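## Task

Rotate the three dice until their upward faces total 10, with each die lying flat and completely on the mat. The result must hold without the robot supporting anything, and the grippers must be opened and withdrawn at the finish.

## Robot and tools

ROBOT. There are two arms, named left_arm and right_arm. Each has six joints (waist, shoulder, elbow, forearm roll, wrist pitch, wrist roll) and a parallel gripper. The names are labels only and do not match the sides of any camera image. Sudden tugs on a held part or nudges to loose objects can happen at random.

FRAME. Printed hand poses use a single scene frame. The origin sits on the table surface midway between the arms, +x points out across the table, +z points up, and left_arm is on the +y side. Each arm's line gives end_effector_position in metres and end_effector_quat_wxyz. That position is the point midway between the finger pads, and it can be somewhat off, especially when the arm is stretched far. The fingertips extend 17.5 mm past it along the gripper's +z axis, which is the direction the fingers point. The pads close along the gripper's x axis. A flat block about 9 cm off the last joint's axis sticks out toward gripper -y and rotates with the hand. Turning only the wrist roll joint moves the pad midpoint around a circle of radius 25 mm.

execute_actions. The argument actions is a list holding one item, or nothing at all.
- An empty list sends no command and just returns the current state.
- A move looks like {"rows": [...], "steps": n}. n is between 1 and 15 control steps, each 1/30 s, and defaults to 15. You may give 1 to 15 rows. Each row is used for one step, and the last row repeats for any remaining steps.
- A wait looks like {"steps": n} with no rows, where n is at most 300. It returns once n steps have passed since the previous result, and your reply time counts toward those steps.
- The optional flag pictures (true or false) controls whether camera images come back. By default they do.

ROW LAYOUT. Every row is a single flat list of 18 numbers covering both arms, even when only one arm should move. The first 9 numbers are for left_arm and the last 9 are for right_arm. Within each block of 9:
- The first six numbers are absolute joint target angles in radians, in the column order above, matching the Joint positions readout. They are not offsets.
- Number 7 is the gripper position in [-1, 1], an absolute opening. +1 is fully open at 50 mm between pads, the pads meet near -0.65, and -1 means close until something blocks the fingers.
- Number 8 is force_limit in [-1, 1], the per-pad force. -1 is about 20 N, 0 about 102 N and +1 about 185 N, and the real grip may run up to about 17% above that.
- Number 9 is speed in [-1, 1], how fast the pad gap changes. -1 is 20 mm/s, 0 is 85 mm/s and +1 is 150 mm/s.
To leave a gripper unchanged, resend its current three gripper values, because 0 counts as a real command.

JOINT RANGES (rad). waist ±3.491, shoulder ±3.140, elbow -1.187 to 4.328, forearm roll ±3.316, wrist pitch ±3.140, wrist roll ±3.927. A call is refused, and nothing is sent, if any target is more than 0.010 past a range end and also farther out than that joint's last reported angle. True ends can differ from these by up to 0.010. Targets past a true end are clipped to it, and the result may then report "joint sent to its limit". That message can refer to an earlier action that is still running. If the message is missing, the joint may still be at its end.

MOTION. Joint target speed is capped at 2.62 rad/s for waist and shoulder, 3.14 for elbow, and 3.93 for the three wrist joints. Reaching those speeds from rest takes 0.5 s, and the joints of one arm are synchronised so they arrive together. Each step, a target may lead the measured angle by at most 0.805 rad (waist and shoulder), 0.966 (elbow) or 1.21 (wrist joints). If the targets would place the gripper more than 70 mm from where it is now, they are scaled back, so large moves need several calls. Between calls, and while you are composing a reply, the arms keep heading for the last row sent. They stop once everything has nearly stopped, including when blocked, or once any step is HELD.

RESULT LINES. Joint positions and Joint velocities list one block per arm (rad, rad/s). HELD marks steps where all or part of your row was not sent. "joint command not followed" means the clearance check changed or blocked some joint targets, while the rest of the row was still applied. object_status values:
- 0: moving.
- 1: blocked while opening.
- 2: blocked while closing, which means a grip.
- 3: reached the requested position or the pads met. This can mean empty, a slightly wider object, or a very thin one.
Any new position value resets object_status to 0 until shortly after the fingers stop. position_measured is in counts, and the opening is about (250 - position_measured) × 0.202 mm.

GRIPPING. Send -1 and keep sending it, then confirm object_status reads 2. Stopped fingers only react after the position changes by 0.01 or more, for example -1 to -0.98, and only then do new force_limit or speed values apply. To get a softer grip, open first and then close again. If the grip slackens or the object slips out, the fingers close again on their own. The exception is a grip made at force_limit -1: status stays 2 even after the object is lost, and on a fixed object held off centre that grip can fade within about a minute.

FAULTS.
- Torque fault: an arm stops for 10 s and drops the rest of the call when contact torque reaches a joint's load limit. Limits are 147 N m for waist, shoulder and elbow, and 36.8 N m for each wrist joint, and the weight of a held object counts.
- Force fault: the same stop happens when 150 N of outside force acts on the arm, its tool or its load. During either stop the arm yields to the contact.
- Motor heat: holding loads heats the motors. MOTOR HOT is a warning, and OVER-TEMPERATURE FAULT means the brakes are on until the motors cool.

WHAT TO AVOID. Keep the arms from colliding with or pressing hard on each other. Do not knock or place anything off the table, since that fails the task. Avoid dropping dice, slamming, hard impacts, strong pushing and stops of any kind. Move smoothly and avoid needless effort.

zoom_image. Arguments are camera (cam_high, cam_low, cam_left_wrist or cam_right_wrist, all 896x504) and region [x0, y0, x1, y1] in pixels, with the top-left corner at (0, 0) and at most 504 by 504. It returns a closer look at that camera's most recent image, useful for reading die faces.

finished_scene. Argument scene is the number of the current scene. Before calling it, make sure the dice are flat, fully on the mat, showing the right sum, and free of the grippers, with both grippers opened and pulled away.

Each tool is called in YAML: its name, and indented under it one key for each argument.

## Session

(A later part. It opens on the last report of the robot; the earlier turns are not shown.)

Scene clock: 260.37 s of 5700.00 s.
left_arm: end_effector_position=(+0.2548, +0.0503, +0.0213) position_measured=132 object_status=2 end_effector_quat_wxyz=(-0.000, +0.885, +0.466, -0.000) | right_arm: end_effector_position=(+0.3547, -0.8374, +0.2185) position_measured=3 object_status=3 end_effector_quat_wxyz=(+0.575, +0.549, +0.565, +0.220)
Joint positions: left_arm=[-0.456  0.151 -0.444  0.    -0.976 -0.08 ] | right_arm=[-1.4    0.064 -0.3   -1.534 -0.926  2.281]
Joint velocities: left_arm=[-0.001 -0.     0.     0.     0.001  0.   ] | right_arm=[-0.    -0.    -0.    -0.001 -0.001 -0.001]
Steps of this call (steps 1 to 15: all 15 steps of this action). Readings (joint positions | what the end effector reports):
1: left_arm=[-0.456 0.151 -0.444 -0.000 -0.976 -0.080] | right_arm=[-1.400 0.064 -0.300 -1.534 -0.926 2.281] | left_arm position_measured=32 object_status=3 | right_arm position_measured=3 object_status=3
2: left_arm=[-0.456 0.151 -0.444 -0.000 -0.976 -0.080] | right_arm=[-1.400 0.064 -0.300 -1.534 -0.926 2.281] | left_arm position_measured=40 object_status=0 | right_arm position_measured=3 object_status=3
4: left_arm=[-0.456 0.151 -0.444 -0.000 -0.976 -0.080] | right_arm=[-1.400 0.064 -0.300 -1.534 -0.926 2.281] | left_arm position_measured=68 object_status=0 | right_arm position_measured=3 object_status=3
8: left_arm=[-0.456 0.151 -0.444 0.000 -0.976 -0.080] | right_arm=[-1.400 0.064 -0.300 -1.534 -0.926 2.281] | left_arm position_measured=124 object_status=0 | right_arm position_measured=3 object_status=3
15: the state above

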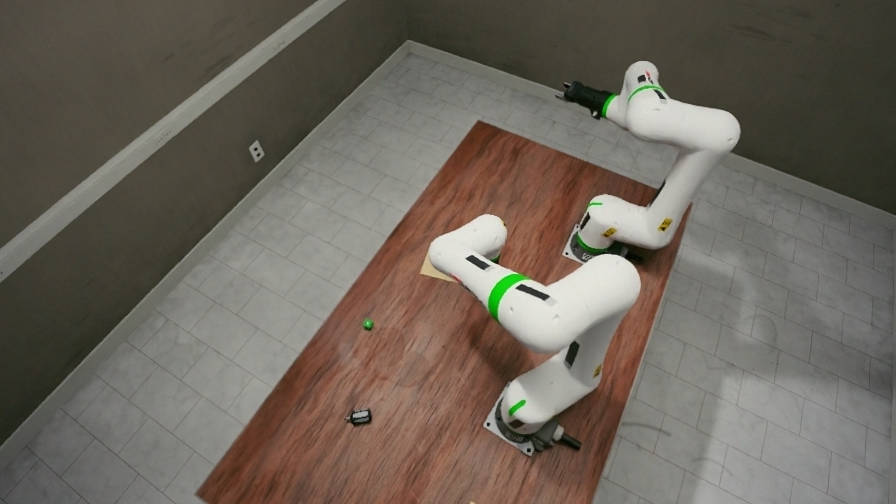

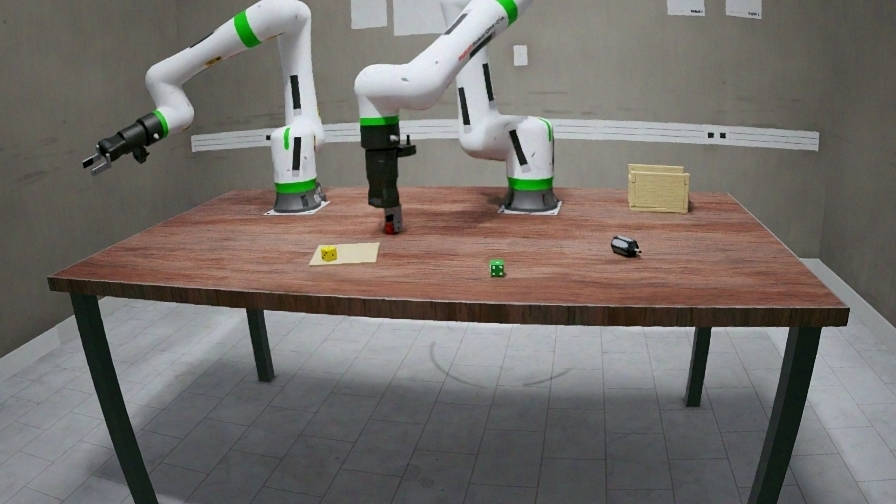

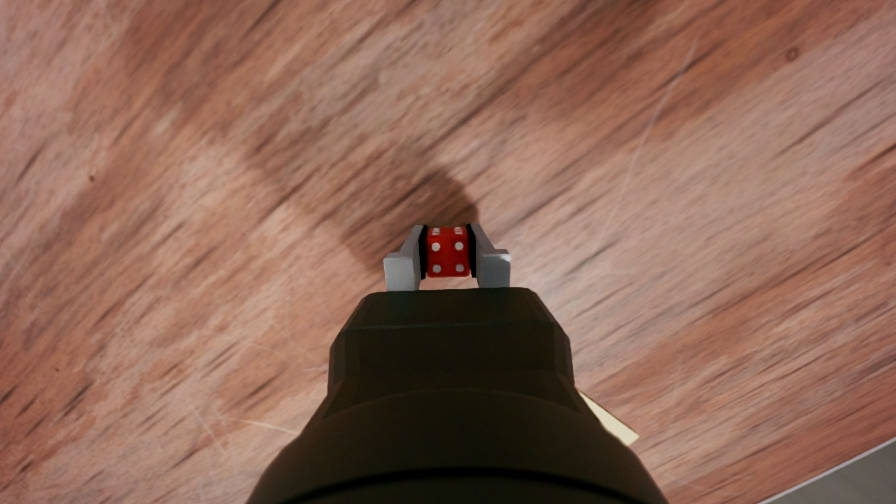

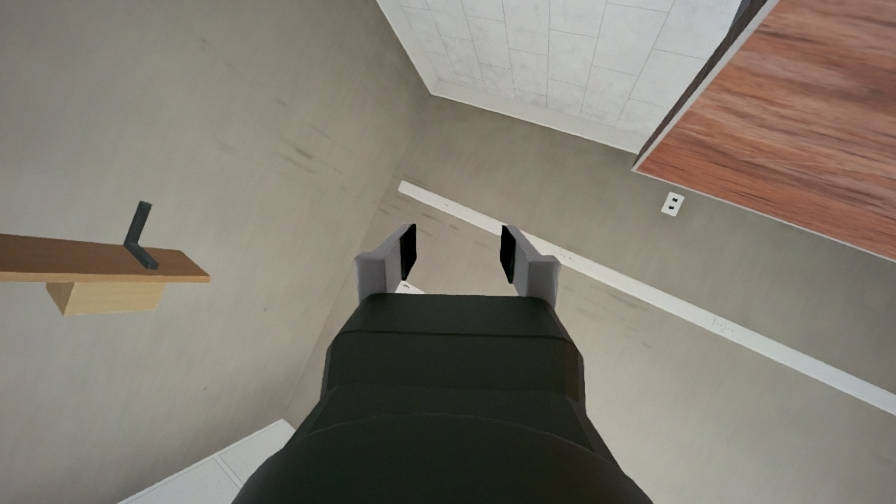

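execute_actions:
  actions:
    - {"rows":[[-0.456,0.09,-0.39,0,-1.091,-0.08,-1,-0.5,0,-1.4,0.064,-0.3,-1.534,-0.926,2.281,1,0,0],[-0.456,0.09,-0.39,0,-1.091,-0.08,-1,-0.5,0,-1.4,0.064,-0.3,-1.534,-0.926,2.281,1,0,0],[-0.456,0.09,-0.39,0,-1.091,-0.08,-1,-0.5,0,-1.4,0.064,-0.3,-1.534,-0.926,2.281,1,0,0],[-0.456,0.09,-0.39,0,-1.091,-0.08,-1,-0.5,0,-1.4,0.064,-0.3,-1.534,-0.926,2.281,1,0,0],[-0.456,0.09,-0.39,0,-1.091,-0.08,-1,-0.5,0,-1.4,0.064,-0.3,-1.534,-0.926,2.281,1,0,0],[-0.376,0.479,0.122,0,-1.214,0,-1,-0.5,0,-1.4,0.064,-0.3,-1.534,-0.926,2.281,1,0,0]],"steps":15}
  pictures: false

execute_actions:
  actions:
    - {"steps":18}
  pictures: false

execute_actions:
  actions:
    - {"rows":[[-0.376,0.525,0.071,0,-1.117,0,-1,-0.5,0,-1.4,0.064,-0.3,-1.534,-0.926,2.281,1,0,0]],"steps":12}
  pictures: false

execute_actions:
  actions:
    - {"rows":[[-0.376,0.525,0.071,0,-1.117,0,0.5,-0.5,0,-1.4,0.064,-0.3,-1.534,-0.926,2.281,1,0,0],[-0.376,0.525,0.071,0,-1.117,0,0.5,-0.5,0,-1.4,0.064,-0.3,-1.534,-0.926,2.281,1,0,0],[-0.376,0.525,0.071,0,-1.117,0,0.5,-0.5,0,-1.4,0.064,-0.3,-1.534,-0.926,2.281,1,0,0],[-0.376,0.525,0.071,0,-1.117,0,0.5,-0.5,0,-1.4,0.064,-0.3,-1.534,-0.926,2.281,1,0,0],[-0.376,0.525,0.071,0,-1.117,0,0.5,-0.5,0,-1.4,0.064,-0.3,-1.534,-0.926,2.281,1,0,0],[-0.376,0.45,0.155,0,-1.276,0,0.8,-0.5,0,-1.4,0.064,-0.3,-1.534,-0.926,2.281,1,0,0]],"steps":15}

Scene clock: 281.30 s of 5700.00 s.
left_arm: end_effector_position=(+0.3456, +0.0172, +0.0936) position_measured=132 object_status=2 end_effector_quat_wxyz=(+0.016, +0.867, +0.498, +0.010) | right_arm: end_effector_position=(+0.3547, -0.8374, +0.2185) position_measured=3 object_status=3 end_effector_quat_wxyz=(+0.575, +0.549, +0.565, +0.220)
Joint positions: left_arm=[-0.42   0.24  -0.144  0.    -1.149 -0.044] | right_arm=[-1.4    0.064 -0.3   -1.534 -0.926  2.281]
Joint velocities: left_arm=[ 0.174  0.962  1.042  0.    -0.254  0.174] | right_arm=[-0.001  0.002  0.001 -0.001 -0.    -0.001]
Steps of this call (steps 1 to 15: the robot went on to your last target; steps 16 to 90: nothing new was sent; then 17.43 s passed at rest; steps 91 to 105: all 15 steps of this action). Readings (joint positions | what the end effector reports):
91: left_arm=[-0.456 0.151 -0.444 0.000 -0.976 -0.080] | right_arm=[-1.400 0.064 -0.300 -1.534 -0.926 2.281] | left_arm position_measured=132 object_status=2 | right_arm position_measured=3 object_status=3
92: left_arm=[-0.456 0.149 -0.442 0.000 -0.981 -0.080] | right_arm=[-1.400 0.064 -0.300 -1.534 -0.926 2.281] | left_arm position_measured=132 object_status=2 | right_arm position_measured=3 object_status=3
94: left_arm=[-0.456 0.130 -0.425 0.000 -1.017 -0.080] | right_arm=[-1.400 0.064 -0.300 -1.534 -0.926 2.281] | left_arm position_measured=132 object_status=2 | right_arm position_measured=3 object_status=3
98: left_arm=[-0.454 0.094 -0.369 0.000 -1.093 -0.078] | right_arm=[-1.400 0.064 -0.300 -1.534 -0.926 2.281] | left_arm position_measured=132 object_status=2 | right_arm position_measured=3 object_status=3
105: the state above

Scene clock: 281.90 s of 5700.00 s.
left_arm: end_effector_position=(+0.4349, -0.0025, +0.0706) position_measured=132 object_status=2 end_effector_quat_wxyz=(-0.000, +0.844, +0.536, -0.000) | right_arm: end_effector_position=(+0.3547, -0.8374, +0.2185) position_measured=3 object_status=3 end_effector_quat_wxyz=(+0.575, +0.549, +0.565, +0.220)
Joint positions: left_arm=[-0.376  0.479  0.122  0.    -1.214 -0.   ] | right_arm=[-1.4    0.064 -0.3   -1.534 -0.926  2.281]
Joint velocities: left_arm=[ 0.     0.001 -0.     0.    -0.    -0.   ] | right_arm=[-0.     0.     0.001 -0.001  0.    -0.001]
Steps of this call (steps 1 to 18: the robot went on to your last target). Readings (joint positions | what the end effector reports):
1: left_arm=[-0.414 0.272 -0.108 0.000 -1.157 -0.038] | right_arm=[-1.400 0.064 -0.300 -1.534 -0.926 2.281] | left_arm position_measured=132 object_status=2 | right_arm position_measured=3 object_status=3
2: left_arm=[-0.408 0.304 -0.073 0.000 -1.166 -0.033] | right_arm=[-1.400 0.064 -0.300 -1.534 -0.926 2.281] | left_arm position_measured=132 object_status=2 | right_arm position_measured=3 object_status=3
4: left_arm=[-0.397 0.367 -0.002 0.000 -1.183 -0.021] | right_arm=[-1.400 0.064 -0.300 -1.534 -0.926 2.281] | left_arm position_measured=132 object_status=2 | right_arm position_measured=3 object_status=3
8: left_arm=[-0.379 0.461 0.102 0.000 -1.209 -0.003] | right_arm=[-1.400 0.064 -0.300 -1.534 -0.926 2.281] | left_arm position_measured=132 object_status=2 | right_arm position_measured=3 object_status=3
18: the state above

Scene clock: 282.30 s of 5700.00 s.
left_arm: end_effector_position=(+0.4352, -0.0025, +0.0237) position_measured=132 object_status=2 end_effector_quat_wxyz=(+0.000, +0.844, +0.536, +0.000) | right_arm: end_effector_position=(+0.3547, -0.8374, +0.2185) position_measured=3 object_status=3 end_effector_quat_wxyz=(+0.575, +0.549, +0.565, +0.220)
Joint positions: left_arm=[-0.376  0.524  0.071 -0.    -1.118  0.   ] | right_arm=[-1.4    0.064 -0.3   -1.534 -0.926  2.281]
Joint velocities: left_arm=[ 0.     0.004 -0.003 -0.     0.007  0.001] | right_arm=[-0. -0. -0.  0.  0. -0.]
Steps of this call (steps 1 to 12: all 12 steps of this action). Readings (joint positions | what the end effector reports):
1: left_arm=[-0.376 0.479 0.122 0.000 -1.214 -0.000] | right_arm=[-1.400 0.064 -0.300 -1.534 -0.926 2.281] | left_arm position_measured=132 object_status=2 | right_arm position_measured=3 object_status=3
2: left_arm=[-0.376 0.481 0.120 0.000 -1.209 -0.000] | right_arm=[-1.400 0.064 -0.300 -1.534 -0.926 2.281] | left_arm position_measured=132 object_status=2 | right_arm position_measured=3 object_status=3
4: left_arm=[-0.376 0.498 0.101 0.000 -1.173 0.000] | right_arm=[-1.400 0.064 -0.300 -1.534 -0.926 2.281] | left_arm position_measured=132 object_status=2 | right_arm position_measured=3 object_status=3
8: left_arm=[-0.376 0.524 0.072 -0.000 -1.119 0.000] | right_arm=[-1.400 0.064 -0.300 -1.534 -0.926 2.281] | left_arm position_measured=132 object_status=2 | right_arm position_measured=3 object_status=3
12: the state above

Scene clock: 282.80 s of 5700.00 s.
left_arm: end_effector_position=(+0.4333, -0.0017, +0.1011) position_measured=32 object_status=0 end_effector_quat_wxyz=(+0.000, +0.844, +0.536, +0.000) | right_arm: end_effector_position=(+0.3547, -0.8374, +0.2185) position_measured=3 object_status=3 end_effector_quat_wxyz=(+0.575, +0.549, +0.565, +0.220)
Joint positions: left_arm=[-0.376  0.45   0.155 -0.    -1.275  0.   ] | right_arm=[-1.4    0.064 -0.3   -1.534 -0.926  2.281]
Joint velocities: left_arm=[-0.    -0.005  0.009 -0.001 -0.031 -0.001] | right_arm=[-0.002 -0.    -0.    -0.001 -0.     0.   ]
Steps of this call (steps 1 to 15: all 15 steps of this action). Readings (joint positions | what the end effector reports):
1: left_arm=[-0.376 0.524 0.071 -0.000 -1.117 -0.000] | right_arm=[-1.400 0.064 -0.300 -1.534 -0.926 2.281] | left_arm position_measured=124 object_status=0 | right_arm position_measured=3 object_status=3
2: left_arm=[-0.376 0.526 0.071 -0.000 -1.116 0.000] | right_arm=[-1.400 0.064 -0.300 -1.534 -0.926 2.281] | left_arm position_measured=110 object_status=0 | right_arm position_measured=3 object_status=3
4: left_arm=[-0.376 0.526 0.071 -0.000 -1.116 0.000] | right_arm=[-1.400 0.064 -0.300 -1.534 -0.926 2.281] | left_arm position_measured=83 object_status=0 | right_arm position_measured=3 object_status=3
8: left_arm=[-0.376 0.518 0.079 -0.000 -1.134 0.000] | right_arm=[-1.400 0.064 -0.300 -1.534 -0.926 2.281] | left_arm position_measured=42 object_status=0 | right_arm position_measured=3 object_status=3
15: the state above

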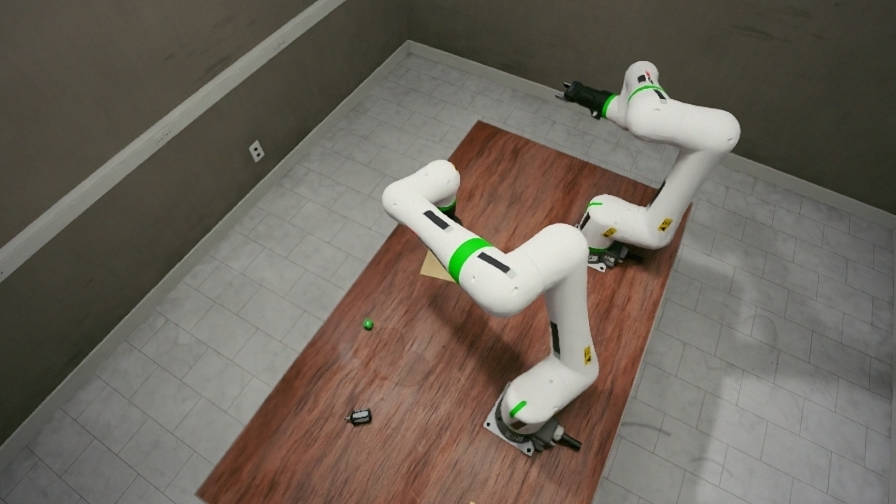

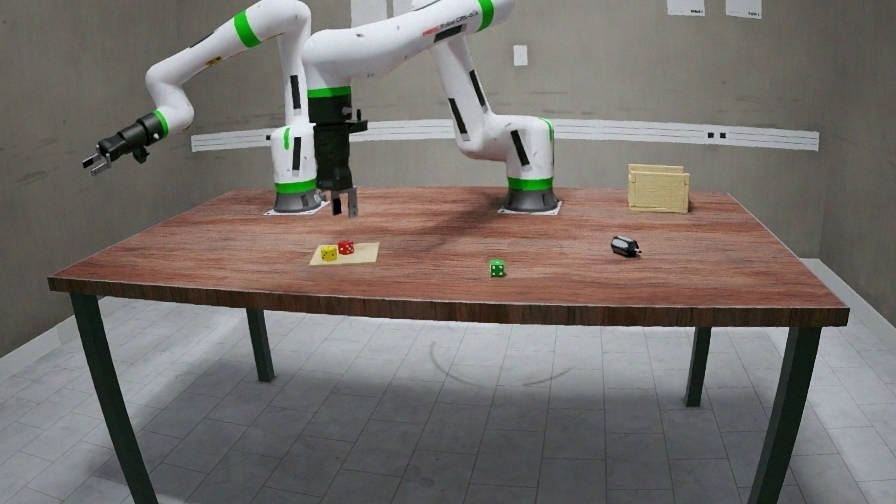

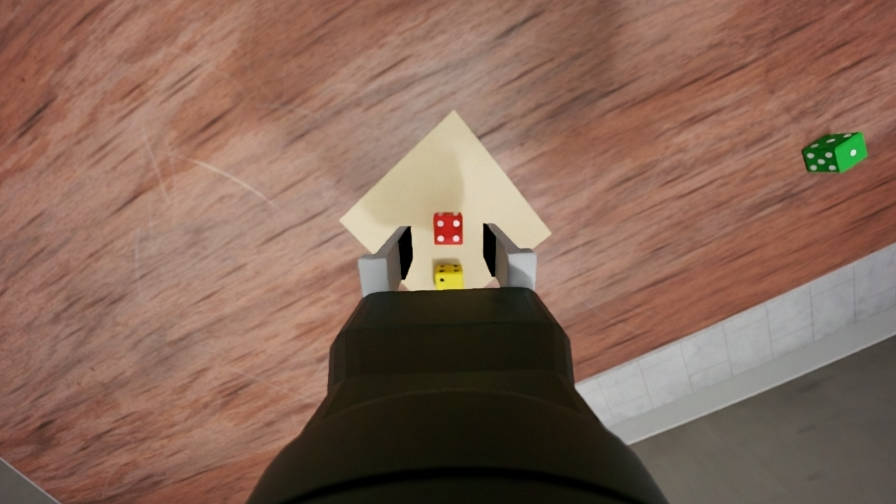

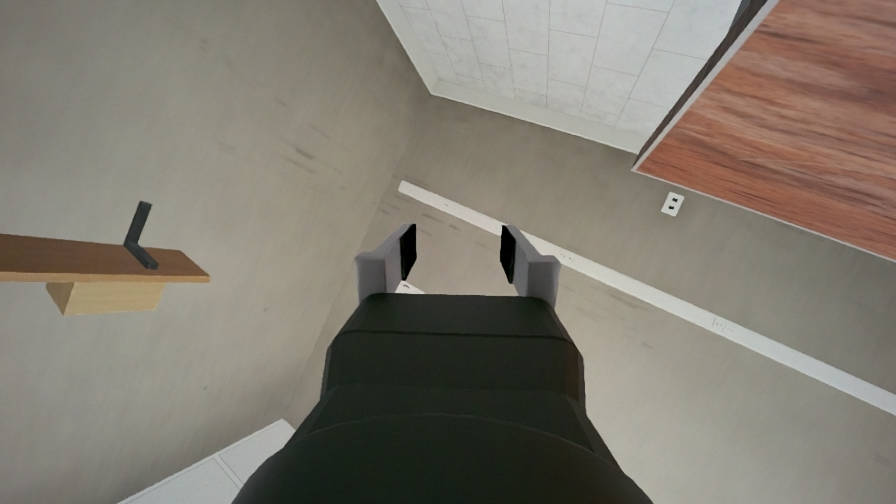

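execute_actions:
  actions:
    - {"rows":[[0.257,0.6,0.5,0,-1.6,0,0.8,-0.5,0,-1.4,0.064,-0.3,-1.534,-0.926,2.281,1,0,0]],"steps":15}
  pictures: false

execute_actions:
  actions:
    - {"steps":12}
  pictures: false

execute_actions:
  actions:
    - {"rows":[[0.257,1.147,0.984,0,-2.193,0,0.8,-0.5,0,-1.4,0.064,-0.3,-1.534,-0.926,2.281,1,0,0]],"steps":15}
  pictures: false

execute_actions:
  actions:
    - {"steps":20}

Scene clock: 314.20 s of 5700.00 s.
left_arm: end_effector_position=(+0.5308, +0.1400, +0.1272) position_measured=32 object_status=3 end_effector_quat_wxyz=(-0.022, +0.759, +0.651, -0.019) | right_arm: end_effector_position=(+0.3547, -0.8374, +0.2185) position_measured=3 object_status=3 end_effector_quat_wxyz=(+0.575, +0.549, +0.565, +0.220)
Joint positions: left_arm=[-0.088  0.518  0.312  0.    -1.423  0.   ] | right_arm=[-1.4    0.064 -0.3   -1.534 -0.926  2.281]
Joint velocities: left_arm=[ 0.697  0.165  0.378 -0.001 -0.354  0.   ] | right_arm=[-0.001 -0.001 -0.001 -0.001 -0.002 -0.   ]
Steps of this call (steps 1 to 15: the robot went on to your last target; steps 16 to 90: nothing new was sent; then 27.90 s passed at rest; steps 91 to 105: all 15 steps of this action). Readings (joint positions | what the end effector reports):
91: left_arm=[-0.376 0.450 0.155 -0.000 -1.276 0.000] | right_arm=[-1.400 0.064 -0.300 -1.534 -0.926 2.281] | left_arm position_measured=32 object_status=3 | right_arm position_measured=3 object_status=3
92: left_arm=[-0.373 0.451 0.157 0.000 -1.278 0.000] | right_arm=[-1.400 0.064 -0.300 -1.534 -0.926 2.281] | left_arm position_measured=32 object_status=3 | right_arm position_measured=3 object_status=3
94: left_arm=[-0.349 0.456 0.170 0.000 -1.290 0.000] | right_arm=[-1.400 0.064 -0.300 -1.534 -0.926 2.281] | left_arm position_measured=32 object_status=3 | right_arm position_measured=3 object_status=3
98: left_arm=[-0.254 0.479 0.222 0.000 -1.339 0.000] | right_arm=[-1.400 0.064 -0.300 -1.534 -0.926 2.281] | left_arm position_measured=32 object_status=3 | right_arm position_measured=3 object_status=3
105: the state above

Scene clock: 314.60 s of 5700.00 s.
left_arm: end_effector_position=(+0.5798, +0.3035, +0.1526) position_measured=32 object_status=3 end_effector_quat_wxyz=(-0.038, +0.659, +0.750, -0.044) | right_arm: end_effector_position=(+0.3547, -0.8374, +0.2185) position_measured=3 object_status=3 end_effector_quat_wxyz=(+0.575, +0.549, +0.565, +0.220)
Joint positions: left_arm=[ 0.193  0.585  0.465  0.    -1.567  0.   ] | right_arm=[-1.4    0.064 -0.3   -1.534 -0.926  2.281]
Joint velocities: left_arm=[ 0.673  0.159  0.365 -0.001 -0.34   0.   ] | right_arm=[-0.001  0.001  0.001  0.     0.     0.   ]
Steps of this call (steps 1 to 12: the robot went on to your last target). Readings (joint positions | what the end effector reports):
1: left_arm=[-0.065 0.524 0.325 0.000 -1.435 0.000] | right_arm=[-1.400 0.064 -0.300 -1.534 -0.926 2.281] | left_arm position_measured=32 object_status=3 | right_arm position_measured=3 object_status=3
2: left_arm=[-0.041 0.529 0.337 0.000 -1.447 0.000] | right_arm=[-1.400 0.064 -0.300 -1.534 -0.926 2.281] | left_arm position_measured=32 object_status=3 | right_arm position_measured=3 object_status=3
4: left_arm=[0.006 0.540 0.363 0.000 -1.471 0.000] | right_arm=[-1.400 0.064 -0.300 -1.534 -0.926 2.281] | left_arm position_measured=32 object_status=3 | right_arm position_measured=3 object_status=3
8: left_arm=[0.100 0.563 0.414 0.000 -1.519 0.000] | right_arm=[-1.400 0.064 -0.300 -1.534 -0.926 2.281] | left_arm position_measured=32 object_status=3 | right_arm position_measured=3 object_status=3
12: the state above

Scene clock: 315.10 s of 5700.00 s.
left_arm: end_effector_position=(+0.5486, +0.3344, +0.0817) position_measured=32 object_status=3 end_effector_quat_wxyz=(-0.216, +0.599, +0.725, -0.262) | right_arm: end_effector_position=(+0.3547, -0.8374, +0.2185) position_measured=3 object_status=3 end_effector_quat_wxyz=(+0.575, +0.549, +0.565, +0.220)
Joint positions: left_arm=[ 0.255  1.07   0.922  0.    -2.115  0.   ] | right_arm=[-1.4    0.064 -0.3   -1.534 -0.926  2.281]
Joint velocities: left_arm=[ 0.025  0.87   0.697 -0.    -0.879 -0.   ] | right_arm=[ 0.001  0.    -0.001  0.    -0.     0.   ]
Steps of this call (steps 1 to 15: all 15 steps of this action). Readings (joint positions | what the end effector reports):
1: left_arm=[0.214 0.590 0.477 0.000 -1.578 0.000] | right_arm=[-1.400 0.064 -0.300 -1.534 -0.926 2.281] | left_arm position_measured=32 object_status=3 | right_arm position_measured=3 object_status=3
2: left_arm=[0.232 0.598 0.491 0.000 -1.593 0.000] | right_arm=[-1.400 0.064 -0.300 -1.534 -0.926 2.281] | left_arm position_measured=32 object_status=3 | right_arm position_measured=3 object_status=3
4: left_arm=[0.248 0.630 0.535 0.000 -1.639 0.000] | right_arm=[-1.400 0.064 -0.300 -1.534 -0.926 2.281] | left_arm position_measured=32 object_status=3 | right_arm position_measured=3 object_status=3
8: left_arm=[0.249 0.765 0.679 0.000 -1.805 0.000] | right_arm=[-1.400 0.064 -0.300 -1.534 -0.926 2.281] | left_arm position_measured=32 object_status=3 | right_arm position_measured=3 object_status=3
15: the state above

Scene clock: 315.77 s of 5700.00 s.
left_arm: end_effector_position=(+0.5408, +0.3341, +0.0695) position_measured=32 object_status=3 end_effector_quat_wxyz=(-0.243, +0.587, +0.713, -0.295) | right_arm: end_effector_position=(+0.3547, -0.8374, +0.2185) position_measured=3 object_status=3 end_effector_quat_wxyz=(+0.575, +0.549, +0.565, +0.220)
Joint positions: left_arm=[ 0.257  1.147  0.984 -0.    -2.193  0.   ] | right_arm=[-1.4    0.064 -0.3   -1.534 -0.926  2.281]
Joint velocities: left_arm=[-0.     0.     0.001 -0.    -0.     0.001] | right_arm=[ 0.     0.    -0.     0.001  0.    -0.001]
Steps of this call (steps 1 to 20: the robot went on to your last target). Readings (joint positions | what the end effector reports):
1: left_arm=[0.256 1.097 0.944 0.000 -2.142 0.000] | right_arm=[-1.400 0.064 -0.300 -1.534 -0.926 2.281] | left_arm position_measured=32 object_status=3 | right_arm position_measured=3 object_status=3
2: left_arm=[0.256 1.118 0.960 0.000 -2.163 0.000] | right_arm=[-1.400 0.064 -0.300 -1.534 -0.926 2.281] | left_arm position_measured=32 object_status=3 | right_arm position_measured=3 object_status=3
4: left_arm=[0.257 1.142 0.980 -0.000 -2.188 0.000] | right_arm=[-1.400 0.064 -0.300 -1.534 -0.926 2.281] | left_arm position_measured=32 object_status=3 | right_arm position_measured=3 object_status=3
8: left_arm=[0.257 1.147 0.984 -0.000 -2.193 0.000] | right_arm=[-1.400 0.064 -0.300 -1.534 -0.926 2.281] | left_arm position_measured=32 object_status=3 | right_arm position_measured=3 object_status=3
20: the state above

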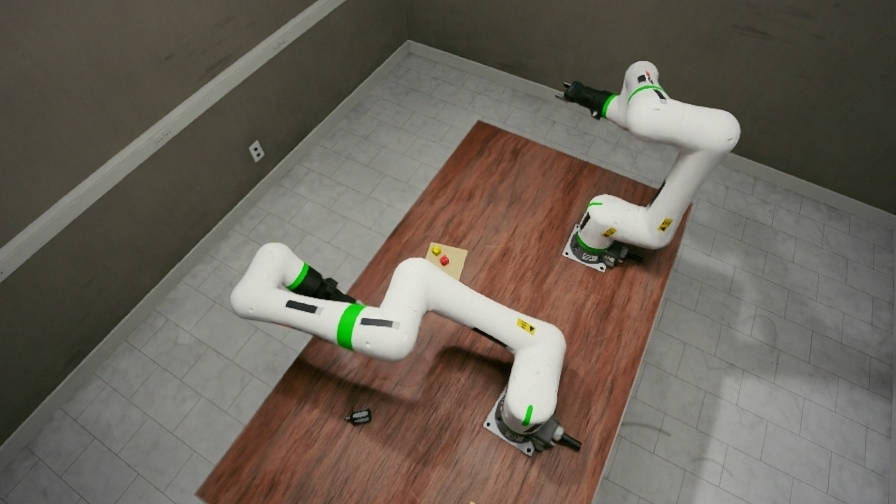

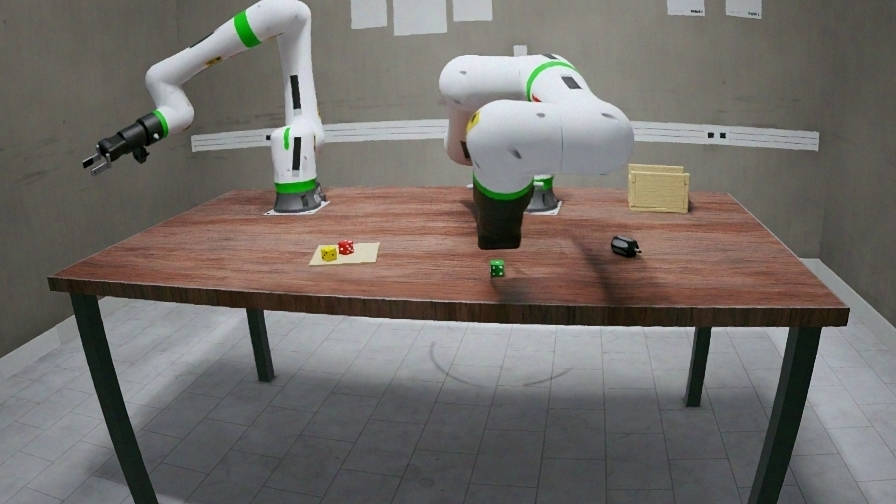

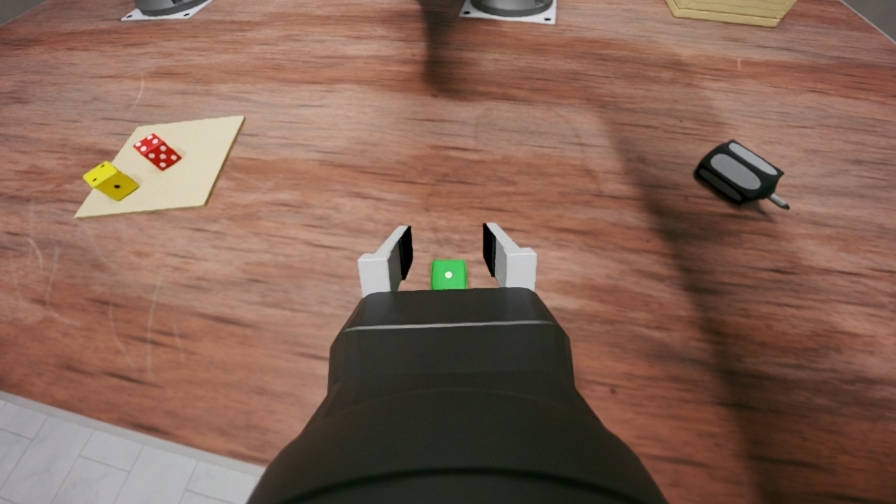

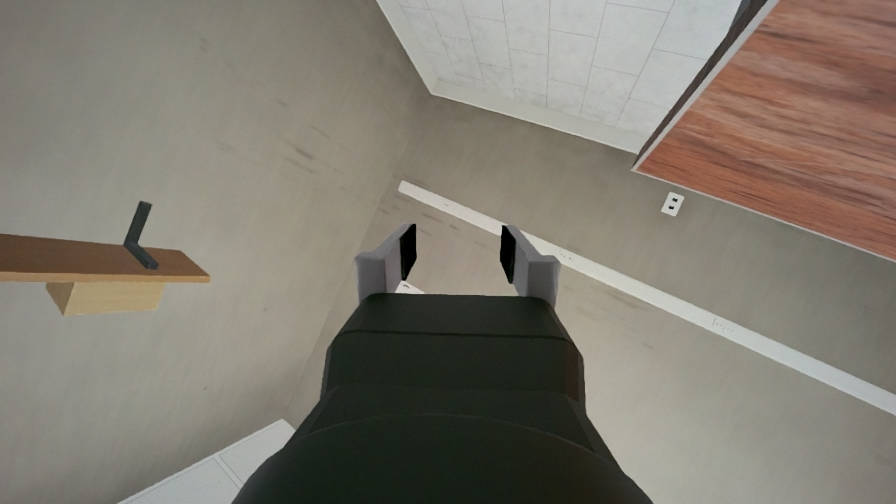

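execute_actions:
  actions:
    - {"rows":[[0.257,1.184,0.946,0,-2.118,0,0.8,-0.5,0,-1.4,0.064,-0.3,-1.534,-0.926,2.281,1,0,0]],"steps":14}
  pictures: false

execute_actions:
  actions:
    - {"rows":[[0.257,1.184,0.946,0,-2.118,0,-1,-0.5,0,-1.4,0.064,-0.3,-1.534,-0.926,2.281,1,0,0]],"steps":13}

Scene clock: 321.43 s of 5700.00 s.
left_arm: end_effector_position=(+0.5404, +0.3341, +0.0240) position_measured=32 object_status=3 end_effector_quat_wxyz=(-0.243, +0.587, +0.713, -0.295) | right_arm: end_effector_position=(+0.3547, -0.8374, +0.2185) position_measured=3 object_status=3 end_effector_quat_wxyz=(+0.575, +0.549, +0.565, +0.220)
Joint positions: left_arm=[ 0.257  1.184  0.946 -0.    -2.118  0.   ] | right_arm=[-1.4    0.064 -0.3   -1.534 -0.926  2.281]
Joint velocities: left_arm=[0.    0.    0.001 0.    0.001 0.   ] | right_arm=[-0.    -0.001  0.001 -0.002  0.     0.001]
Steps of this call (steps 1 to 15: the robot went on to your last target; steps 16 to 90: nothing new was sent; then 2.20 s passed at rest; steps 91 to 104: all 14 steps of this action). Readings (joint positions | what the end effector reports):
91: left_arm=[0.257 1.147 0.984 -0.000 -2.193 0.000] | right_arm=[-1.400 0.064 -0.300 -1.534 -0.926 2.281] | left_arm position_measured=32 object_status=3 | right_arm position_measured=3 object_status=3
92: left_arm=[0.257 1.149 0.982 -0.000 -2.188 0.000] | right_arm=[-1.400 0.064 -0.300 -1.534 -0.926 2.281] | left_arm position_measured=32 object_status=3 | right_arm position_measured=3 object_status=3
94: left_arm=[0.257 1.166 0.964 -0.000 -2.154 0.000] | right_arm=[-1.400 0.064 -0.300 -1.534 -0.926 2.281] | left_arm position_measured=32 object_status=3 | right_arm position_measured=3 object_status=3
98: left_arm=[0.257 1.184 0.946 -0.000 -2.119 0.000] | right_arm=[-1.400 0.064 -0.300 -1.534 -0.926 2.281] | left_arm position_measured=32 object_status=3 | right_arm position_measured=3 object_status=3
104: the state above

Scene clock: 321.87 s of 5700.00 s.
left_arm: end_effector_position=(+0.5404, +0.3341, +0.0240) position_measured=132 object_status=0 end_effector_quat_wxyz=(-0.243, +0.587, +0.713, -0.295) | right_arm: end_effector_position=(+0.3547, -0.8374, +0.2185) position_measured=3 object_status=3 end_effector_quat_wxyz=(+0.575, +0.549, +0.565, +0.220)
Joint positions: left_arm=[ 0.257  1.184  0.946 -0.    -2.118  0.   ] | right_arm=[-1.4    0.064 -0.3   -1.534 -0.926  2.281]
Joint velocities: left_arm=[ 0.    -0.     0.     0.001 -0.     0.   ] | right_arm=[-0.003 -0.001 -0.    -0.001 -0.001 -0.   ]
Steps of this call (steps 1 to 13: all 13 steps of this action). Readings (joint positions | what the end effector reports):
1: left_arm=[0.257 1.184 0.946 -0.000 -2.118 0.000] | right_arm=[-1.400 0.064 -0.300 -1.534 -0.926 2.281] | left_arm position_measured=40 object_status=0 | right_arm position_measured=3 object_status=3
2: left_arm=[0.257 1.184 0.946 -0.000 -2.118 0.000] | right_arm=[-1.400 0.064 -0.300 -1.534 -0.926 2.281] | left_arm position_measured=54 object_status=0 | right_arm position_measured=3 object_status=3
4: left_arm=[0.257 1.184 0.946 -0.000 -2.118 0.000] | right_arm=[-1.400 0.064 -0.300 -1.534 -0.926 2.281] | left_arm position_measured=82 object_status=0 | right_arm position_measured=3 object_status=3
8: left_arm=[0.257 1.184 0.946 -0.000 -2.118 0.000] | right_arm=[-1.400 0.064 -0.300 -1.534 -0.926 2.281] | left_arm position_measured=132 object_status=0 | right_arm position_measured=3 object_status=3
13: the state above

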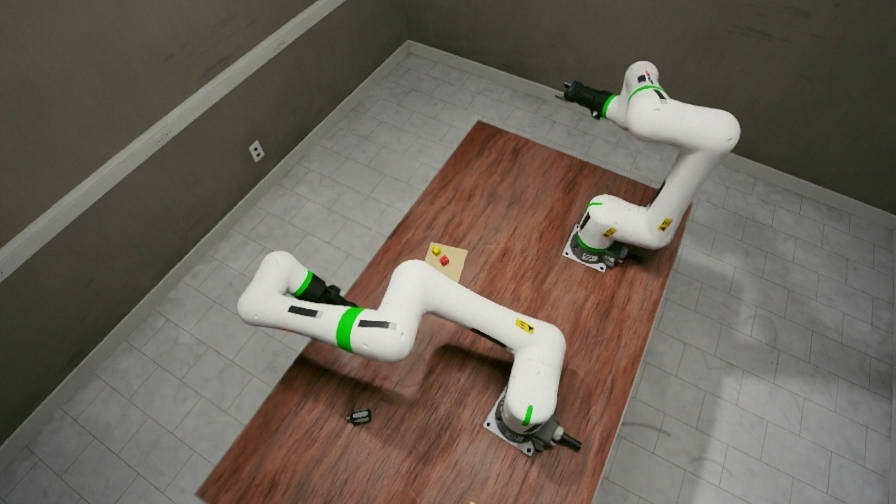

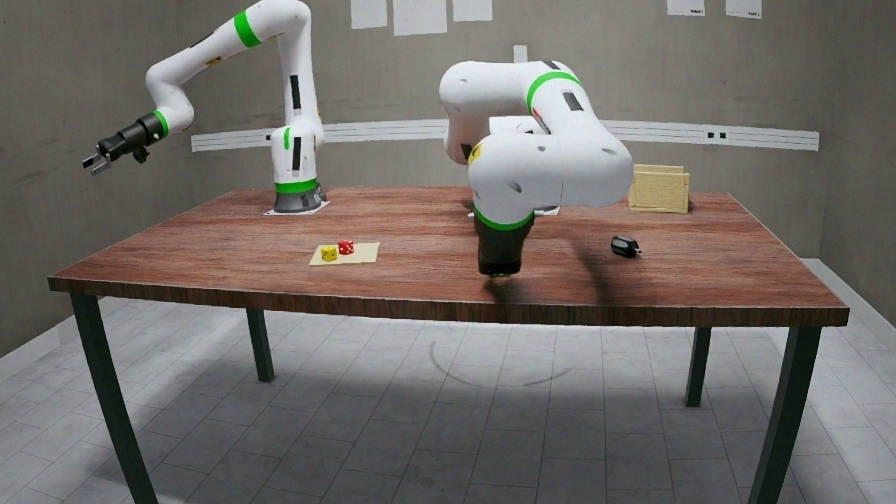

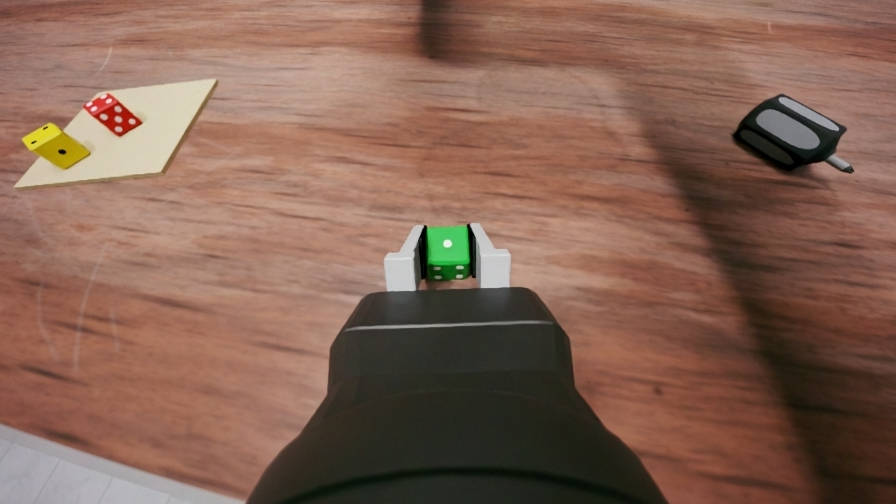

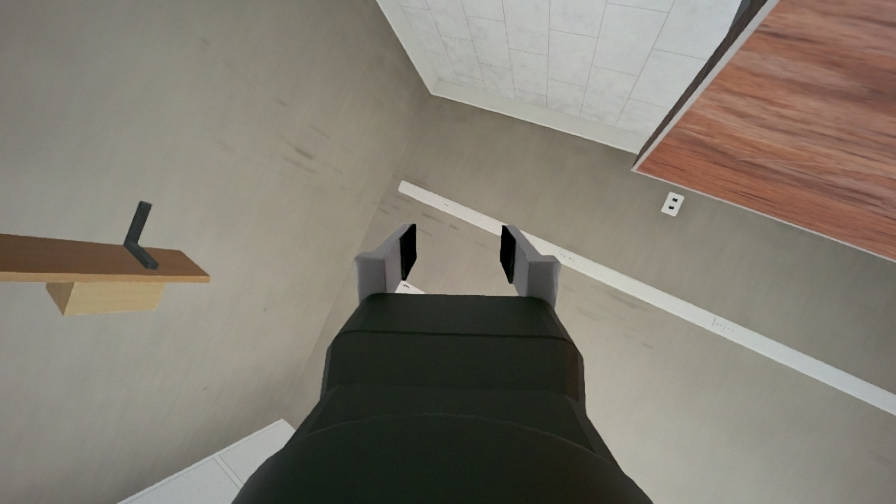

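execute_actions:
  actions:
    - {"rows":[[0.257,1.147,0.984,0,-2.193,0,-1,-0.5,0,-1.4,0.064,-0.3,-1.534,-0.926,2.281,1,0,0],[0.257,1.147,0.984,0,-2.193,0,-1,-0.5,0,-1.4,0.064,-0.3,-1.534,-0.926,2.281,1,0,0],[0.257,1.147,0.984,0,-2.193,0,-1,-0.5,0,-1.4,0.064,-0.3,-1.534,-0.926,2.281,1,0,0],[0.257,1.147,0.984,0,-2.193,0,-1,-0.5,0,-1.4,0.064,-0.3,-1.534,-0.926,2.281,1,0,0],[0.257,1.147,0.984,0,-2.193,0,-1,-0.5,0,-1.4,0.064,-0.3,-1.534,-0.926,2.281,1,0,0],[0.257,1.147,0.984,0,-2.193,0,-1,-0.5,0,-1.4,0.064,-0.3,-1.534,-0.926,2.281,1,0,0],[0.257,1.147,0.984,0,-2.193,0,-1,-0.5,0,-1.4,0.064,-0.3,-1.534,-0.926,2.281,1,0,0],[0.1,0.4,0.3,0,-1.47,0,-1,-0.5,0,-1.4,0.064,-0.3,-1.534,-0.926,2.281,1,0,0]],"steps":15}
  pictures: false

execute_actions:
  actions:
    - {"steps":18}
  pictures: false

execute_actions:
  actions:
    - {"rows":[[-0.372,-0.15,-0.5,0,-0.6,0,-1,-0.5,0,-1.4,0.064,-0.3,-1.534,-0.926,2.281,1,0,0]],"steps":15}
  pictures: false

execute_actions:
  actions:
    - {"steps":15}

Scene clock: 335.37 s of 5700.00 s.
left_arm: end_effector_position=(+0.5479, +0.3184, +0.0915) position_measured=132 object_status=2 end_effector_quat_wxyz=(-0.201, +0.615, +0.724, -0.237) | right_arm: end_effector_position=(+0.3547, -0.8374, +0.2185) position_measured=3 object_status=3 end_effector_quat_wxyz=(+0.575, +0.549, +0.565, +0.220)
Joint positions: left_arm=[ 0.227  1.002  0.851  0.    -2.052  0.   ] | right_arm=[-1.4    0.064 -0.3   -1.534 -0.926  2.281]
Joint velocities: left_arm=[-0.254 -1.209 -1.105  0.001  1.166  0.   ] | right_arm=[ 0.001 -0.    -0.001 -0.001 -0.    -0.   ]
Steps of this call (steps 1 to 15: the robot went on to your last target; steps 16 to 90: nothing new was sent; then 10.00 s passed at rest; steps 91 to 105: all 15 steps of this action). Readings (joint positions | what the end effector reports):
91: left_arm=[0.257 1.184 0.946 0.000 -2.118 0.000] | right_arm=[-1.400 0.064 -0.300 -1.534 -0.926 2.281] | left_arm position_measured=132 object_status=2 | right_arm position_measured=3 object_status=3
92: left_arm=[0.257 1.182 0.948 0.000 -2.123 0.000] | right_arm=[-1.400 0.064 -0.300 -1.534 -0.926 2.281] | left_arm position_measured=132 object_status=2 | right_arm position_measured=3 object_status=3
94: left_arm=[0.257 1.165 0.965 0.000 -2.157 0.000] | right_arm=[-1.400 0.064 -0.300 -1.534 -0.926 2.281] | left_arm position_measured=132 object_status=2 | right_arm position_measured=3 object_status=3
98: left_arm=[0.257 1.147 0.984 0.000 -2.192 0.000] | right_arm=[-1.400 0.064 -0.300 -1.534 -0.926 2.281] | left_arm position_measured=132 object_status=2 | right_arm position_measured=3 object_status=3
105: the state above

Scene clock: 335.97 s of 5700.00 s.
left_arm: end_effector_position=(+0.5447, +0.2470, +0.1915) position_measured=132 object_status=2 end_effector_quat_wxyz=(+0.000, +0.694, +0.720, +0.000) | right_arm: end_effector_position=(+0.3547, -0.8374, +0.2185) position_measured=3 object_status=3 end_effector_quat_wxyz=(+0.575, +0.549, +0.565, +0.220)
Joint positions: left_arm=[ 0.1   0.4   0.3  -0.   -1.47  0.  ] | right_arm=[-1.4    0.064 -0.3   -1.534 -0.926  2.281]
Joint velocities: left_arm=[ 0.     0.    -0.005 -0.002  0.004 -0.001] | right_arm=[-0.    -0.001  0.    -0.002 -0.001 -0.001]
Steps of this call (steps 1 to 18: the robot went on to your last target). Readings (joint positions | what the end effector reports):
1: left_arm=[0.217 0.958 0.811 0.000 -2.010 0.000] | right_arm=[-1.400 0.064 -0.300 -1.534 -0.926 2.281] | left_arm position_measured=132 object_status=2 | right_arm position_measured=3 object_status=3
2: left_arm=[0.207 0.909 0.766 0.000 -1.962 0.000] | right_arm=[-1.400 0.064 -0.300 -1.534 -0.926 2.281] | left_arm position_measured=132 object_status=2 | right_arm position_measured=3 object_status=3
4: left_arm=[0.186 0.809 0.675 0.000 -1.866 0.000] | right_arm=[-1.400 0.064 -0.300 -1.534 -0.926 2.281] | left_arm position_measured=132 object_status=2 | right_arm position_measured=3 object_status=3
8: left_arm=[0.146 0.616 0.498 0.000 -1.679 0.000] | right_arm=[-1.400 0.064 -0.300 -1.534 -0.926 2.281] | left_arm position_measured=132 object_status=2 | right_arm position_measured=3 object_status=3
18: the state above

Scene clock: 336.47 s of 5700.00 s.
left_arm: end_effector_position=(+0.4832, +0.1143, +0.1751) position_measured=132 object_status=2 end_effector_quat_wxyz=(+0.127, +0.768, +0.620, +0.102) | right_arm: end_effector_position=(+0.3547, -0.8374, +0.2185) position_measured=3 object_status=3 end_effector_quat_wxyz=(+0.575, +0.549, +0.565, +0.220)
Joint positions: left_arm=[-0.149  0.11  -0.122 -0.    -1.011  0.   ] | right_arm=[-1.4    0.064 -0.3   -1.534 -0.926  2.281]
Joint velocities: left_arm=[-0.636 -0.74  -1.079  0.     1.166 -0.001] | right_arm=[-0.002 -0.     0.001 -0.001  0.    -0.   ]
Steps of this call (steps 1 to 15: all 15 steps of this action). Readings (joint positions | what the end effector reports):
1: left_arm=[0.100 0.400 0.300 -0.000 -1.470 0.000] | right_arm=[-1.400 0.064 -0.300 -1.534 -0.926 2.281] | left_arm position_measured=132 object_status=2 | right_arm position_measured=3 object_status=3
2: left_arm=[0.098 0.397 0.296 -0.000 -1.465 0.000] | right_arm=[-1.400 0.064 -0.300 -1.534 -0.926 2.281] | left_arm position_measured=132 object_status=2 | right_arm position_measured=3 object_status=3
4: left_arm=[0.081 0.378 0.267 -0.000 -1.434 0.000] | right_arm=[-1.400 0.064 -0.300 -1.534 -0.926 2.281] | left_arm position_measured=132 object_status=2 | right_arm position_measured=3 object_status=3
8: left_arm=[0.002 0.287 0.135 -0.000 -1.290 0.000] | right_arm=[-1.400 0.064 -0.300 -1.534 -0.926 2.281] | left_arm position_measured=132 object_status=2 | right_arm position_measured=3 object_status=3
15: the state above

Scene clock: 336.97 s of 5700.00 s.
left_arm: end_effector_position=(+0.3879, +0.0221, +0.1617) position_measured=132 object_status=2 end_effector_quat_wxyz=(+0.258, +0.803, +0.512, +0.164) | right_arm: end_effector_position=(+0.3547, -0.8374, +0.2185) position_measured=3 object_status=3 end_effector_quat_wxyz=(+0.575, +0.549, +0.565, +0.220)
Joint positions: left_arm=[-0.372 -0.15  -0.5   -0.    -0.6    0.   ] | right_arm=[-1.4    0.064 -0.3   -1.534 -0.926  2.281]
Joint velocities: left_arm=[-0.001 -0.001 -0.001  0.001  0.003 -0.   ] | right_arm=[-0.001  0.     0.    -0.     0.    -0.002]
Steps of this call (steps 1 to 15: the robot went on to your last target). Readings (joint positions | what the end effector reports):
1: left_arm=[-0.170 0.085 -0.158 -0.000 -0.972 0.000] | right_arm=[-1.400 0.064 -0.300 -1.534 -0.926 2.281] | left_arm position_measured=132 object_status=2 | right_arm position_measured=3 object_status=3
2: left_arm=[-0.192 0.060 -0.195 -0.000 -0.932 0.000] | right_arm=[-1.400 0.064 -0.300 -1.534 -0.926 2.281] | left_arm position_measured=132 object_status=2 | right_arm position_measured=3 object_status=3
4: left_arm=[-0.235 0.010 -0.268 -0.000 -0.853 0.000] | right_arm=[-1.400 0.064 -0.300 -1.534 -0.926 2.281] | left_arm position_measured=132 object_status=2 | right_arm position_measured=3 object_status=3
8: left_arm=[-0.319 -0.089 -0.411 -0.000 -0.697 0.000] | right_arm=[-1.400 0.064 -0.300 -1.534 -0.926 2.281] | left_arm position_measured=132 object_status=2 | right_arm position_measured=3 object_status=3
15: the state above

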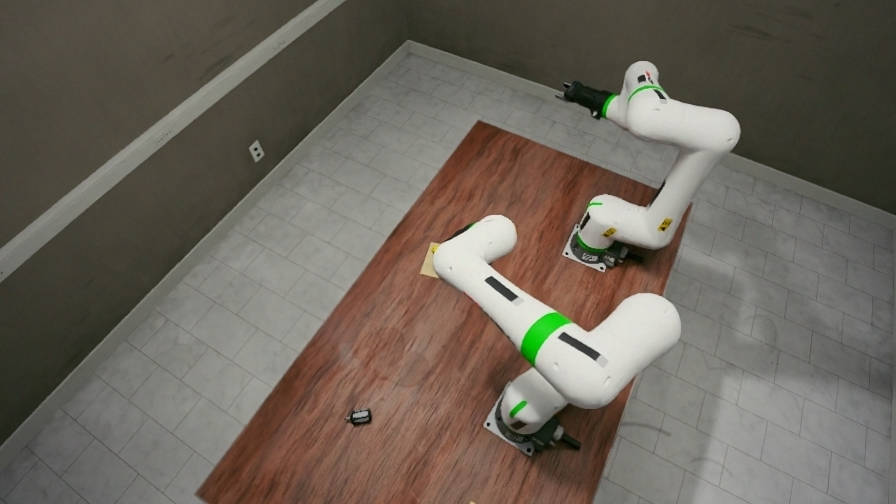

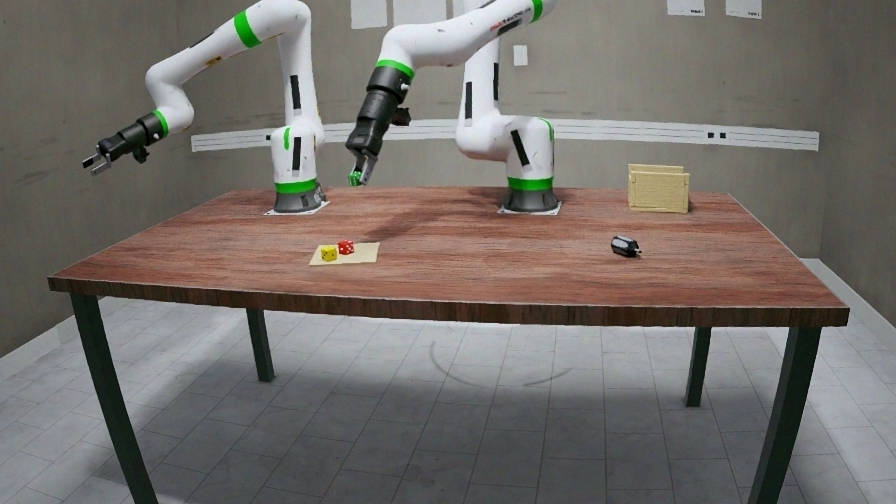

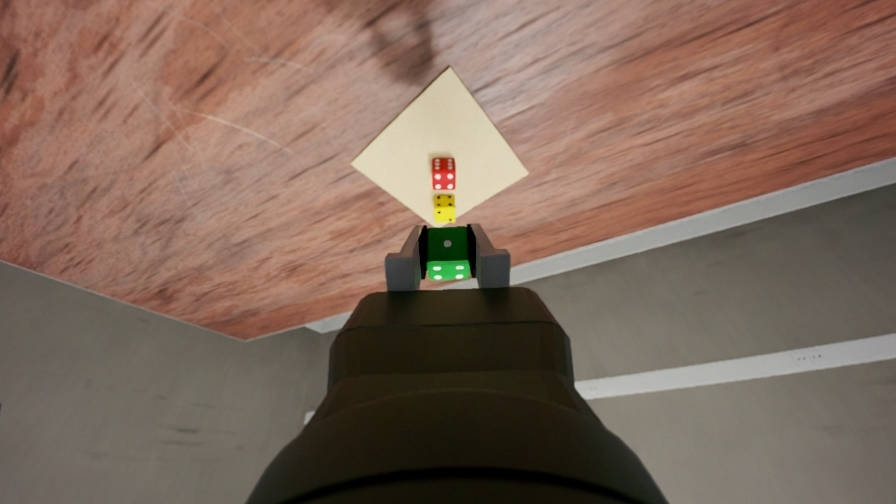

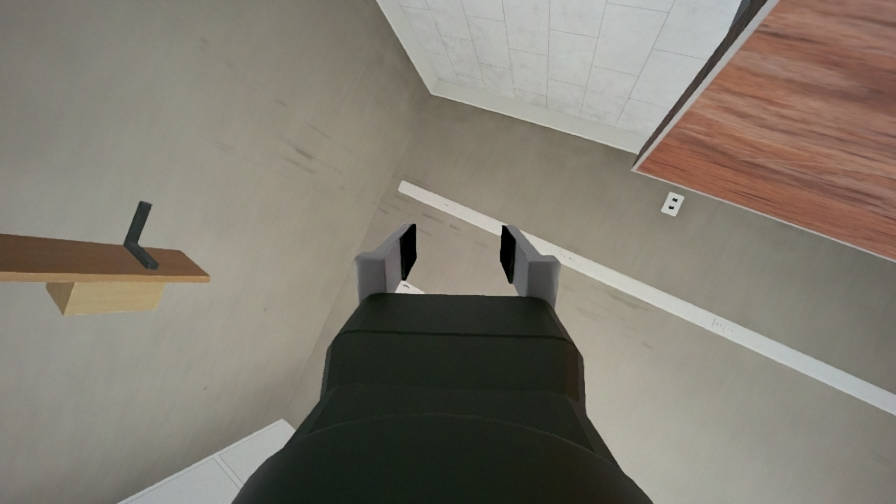

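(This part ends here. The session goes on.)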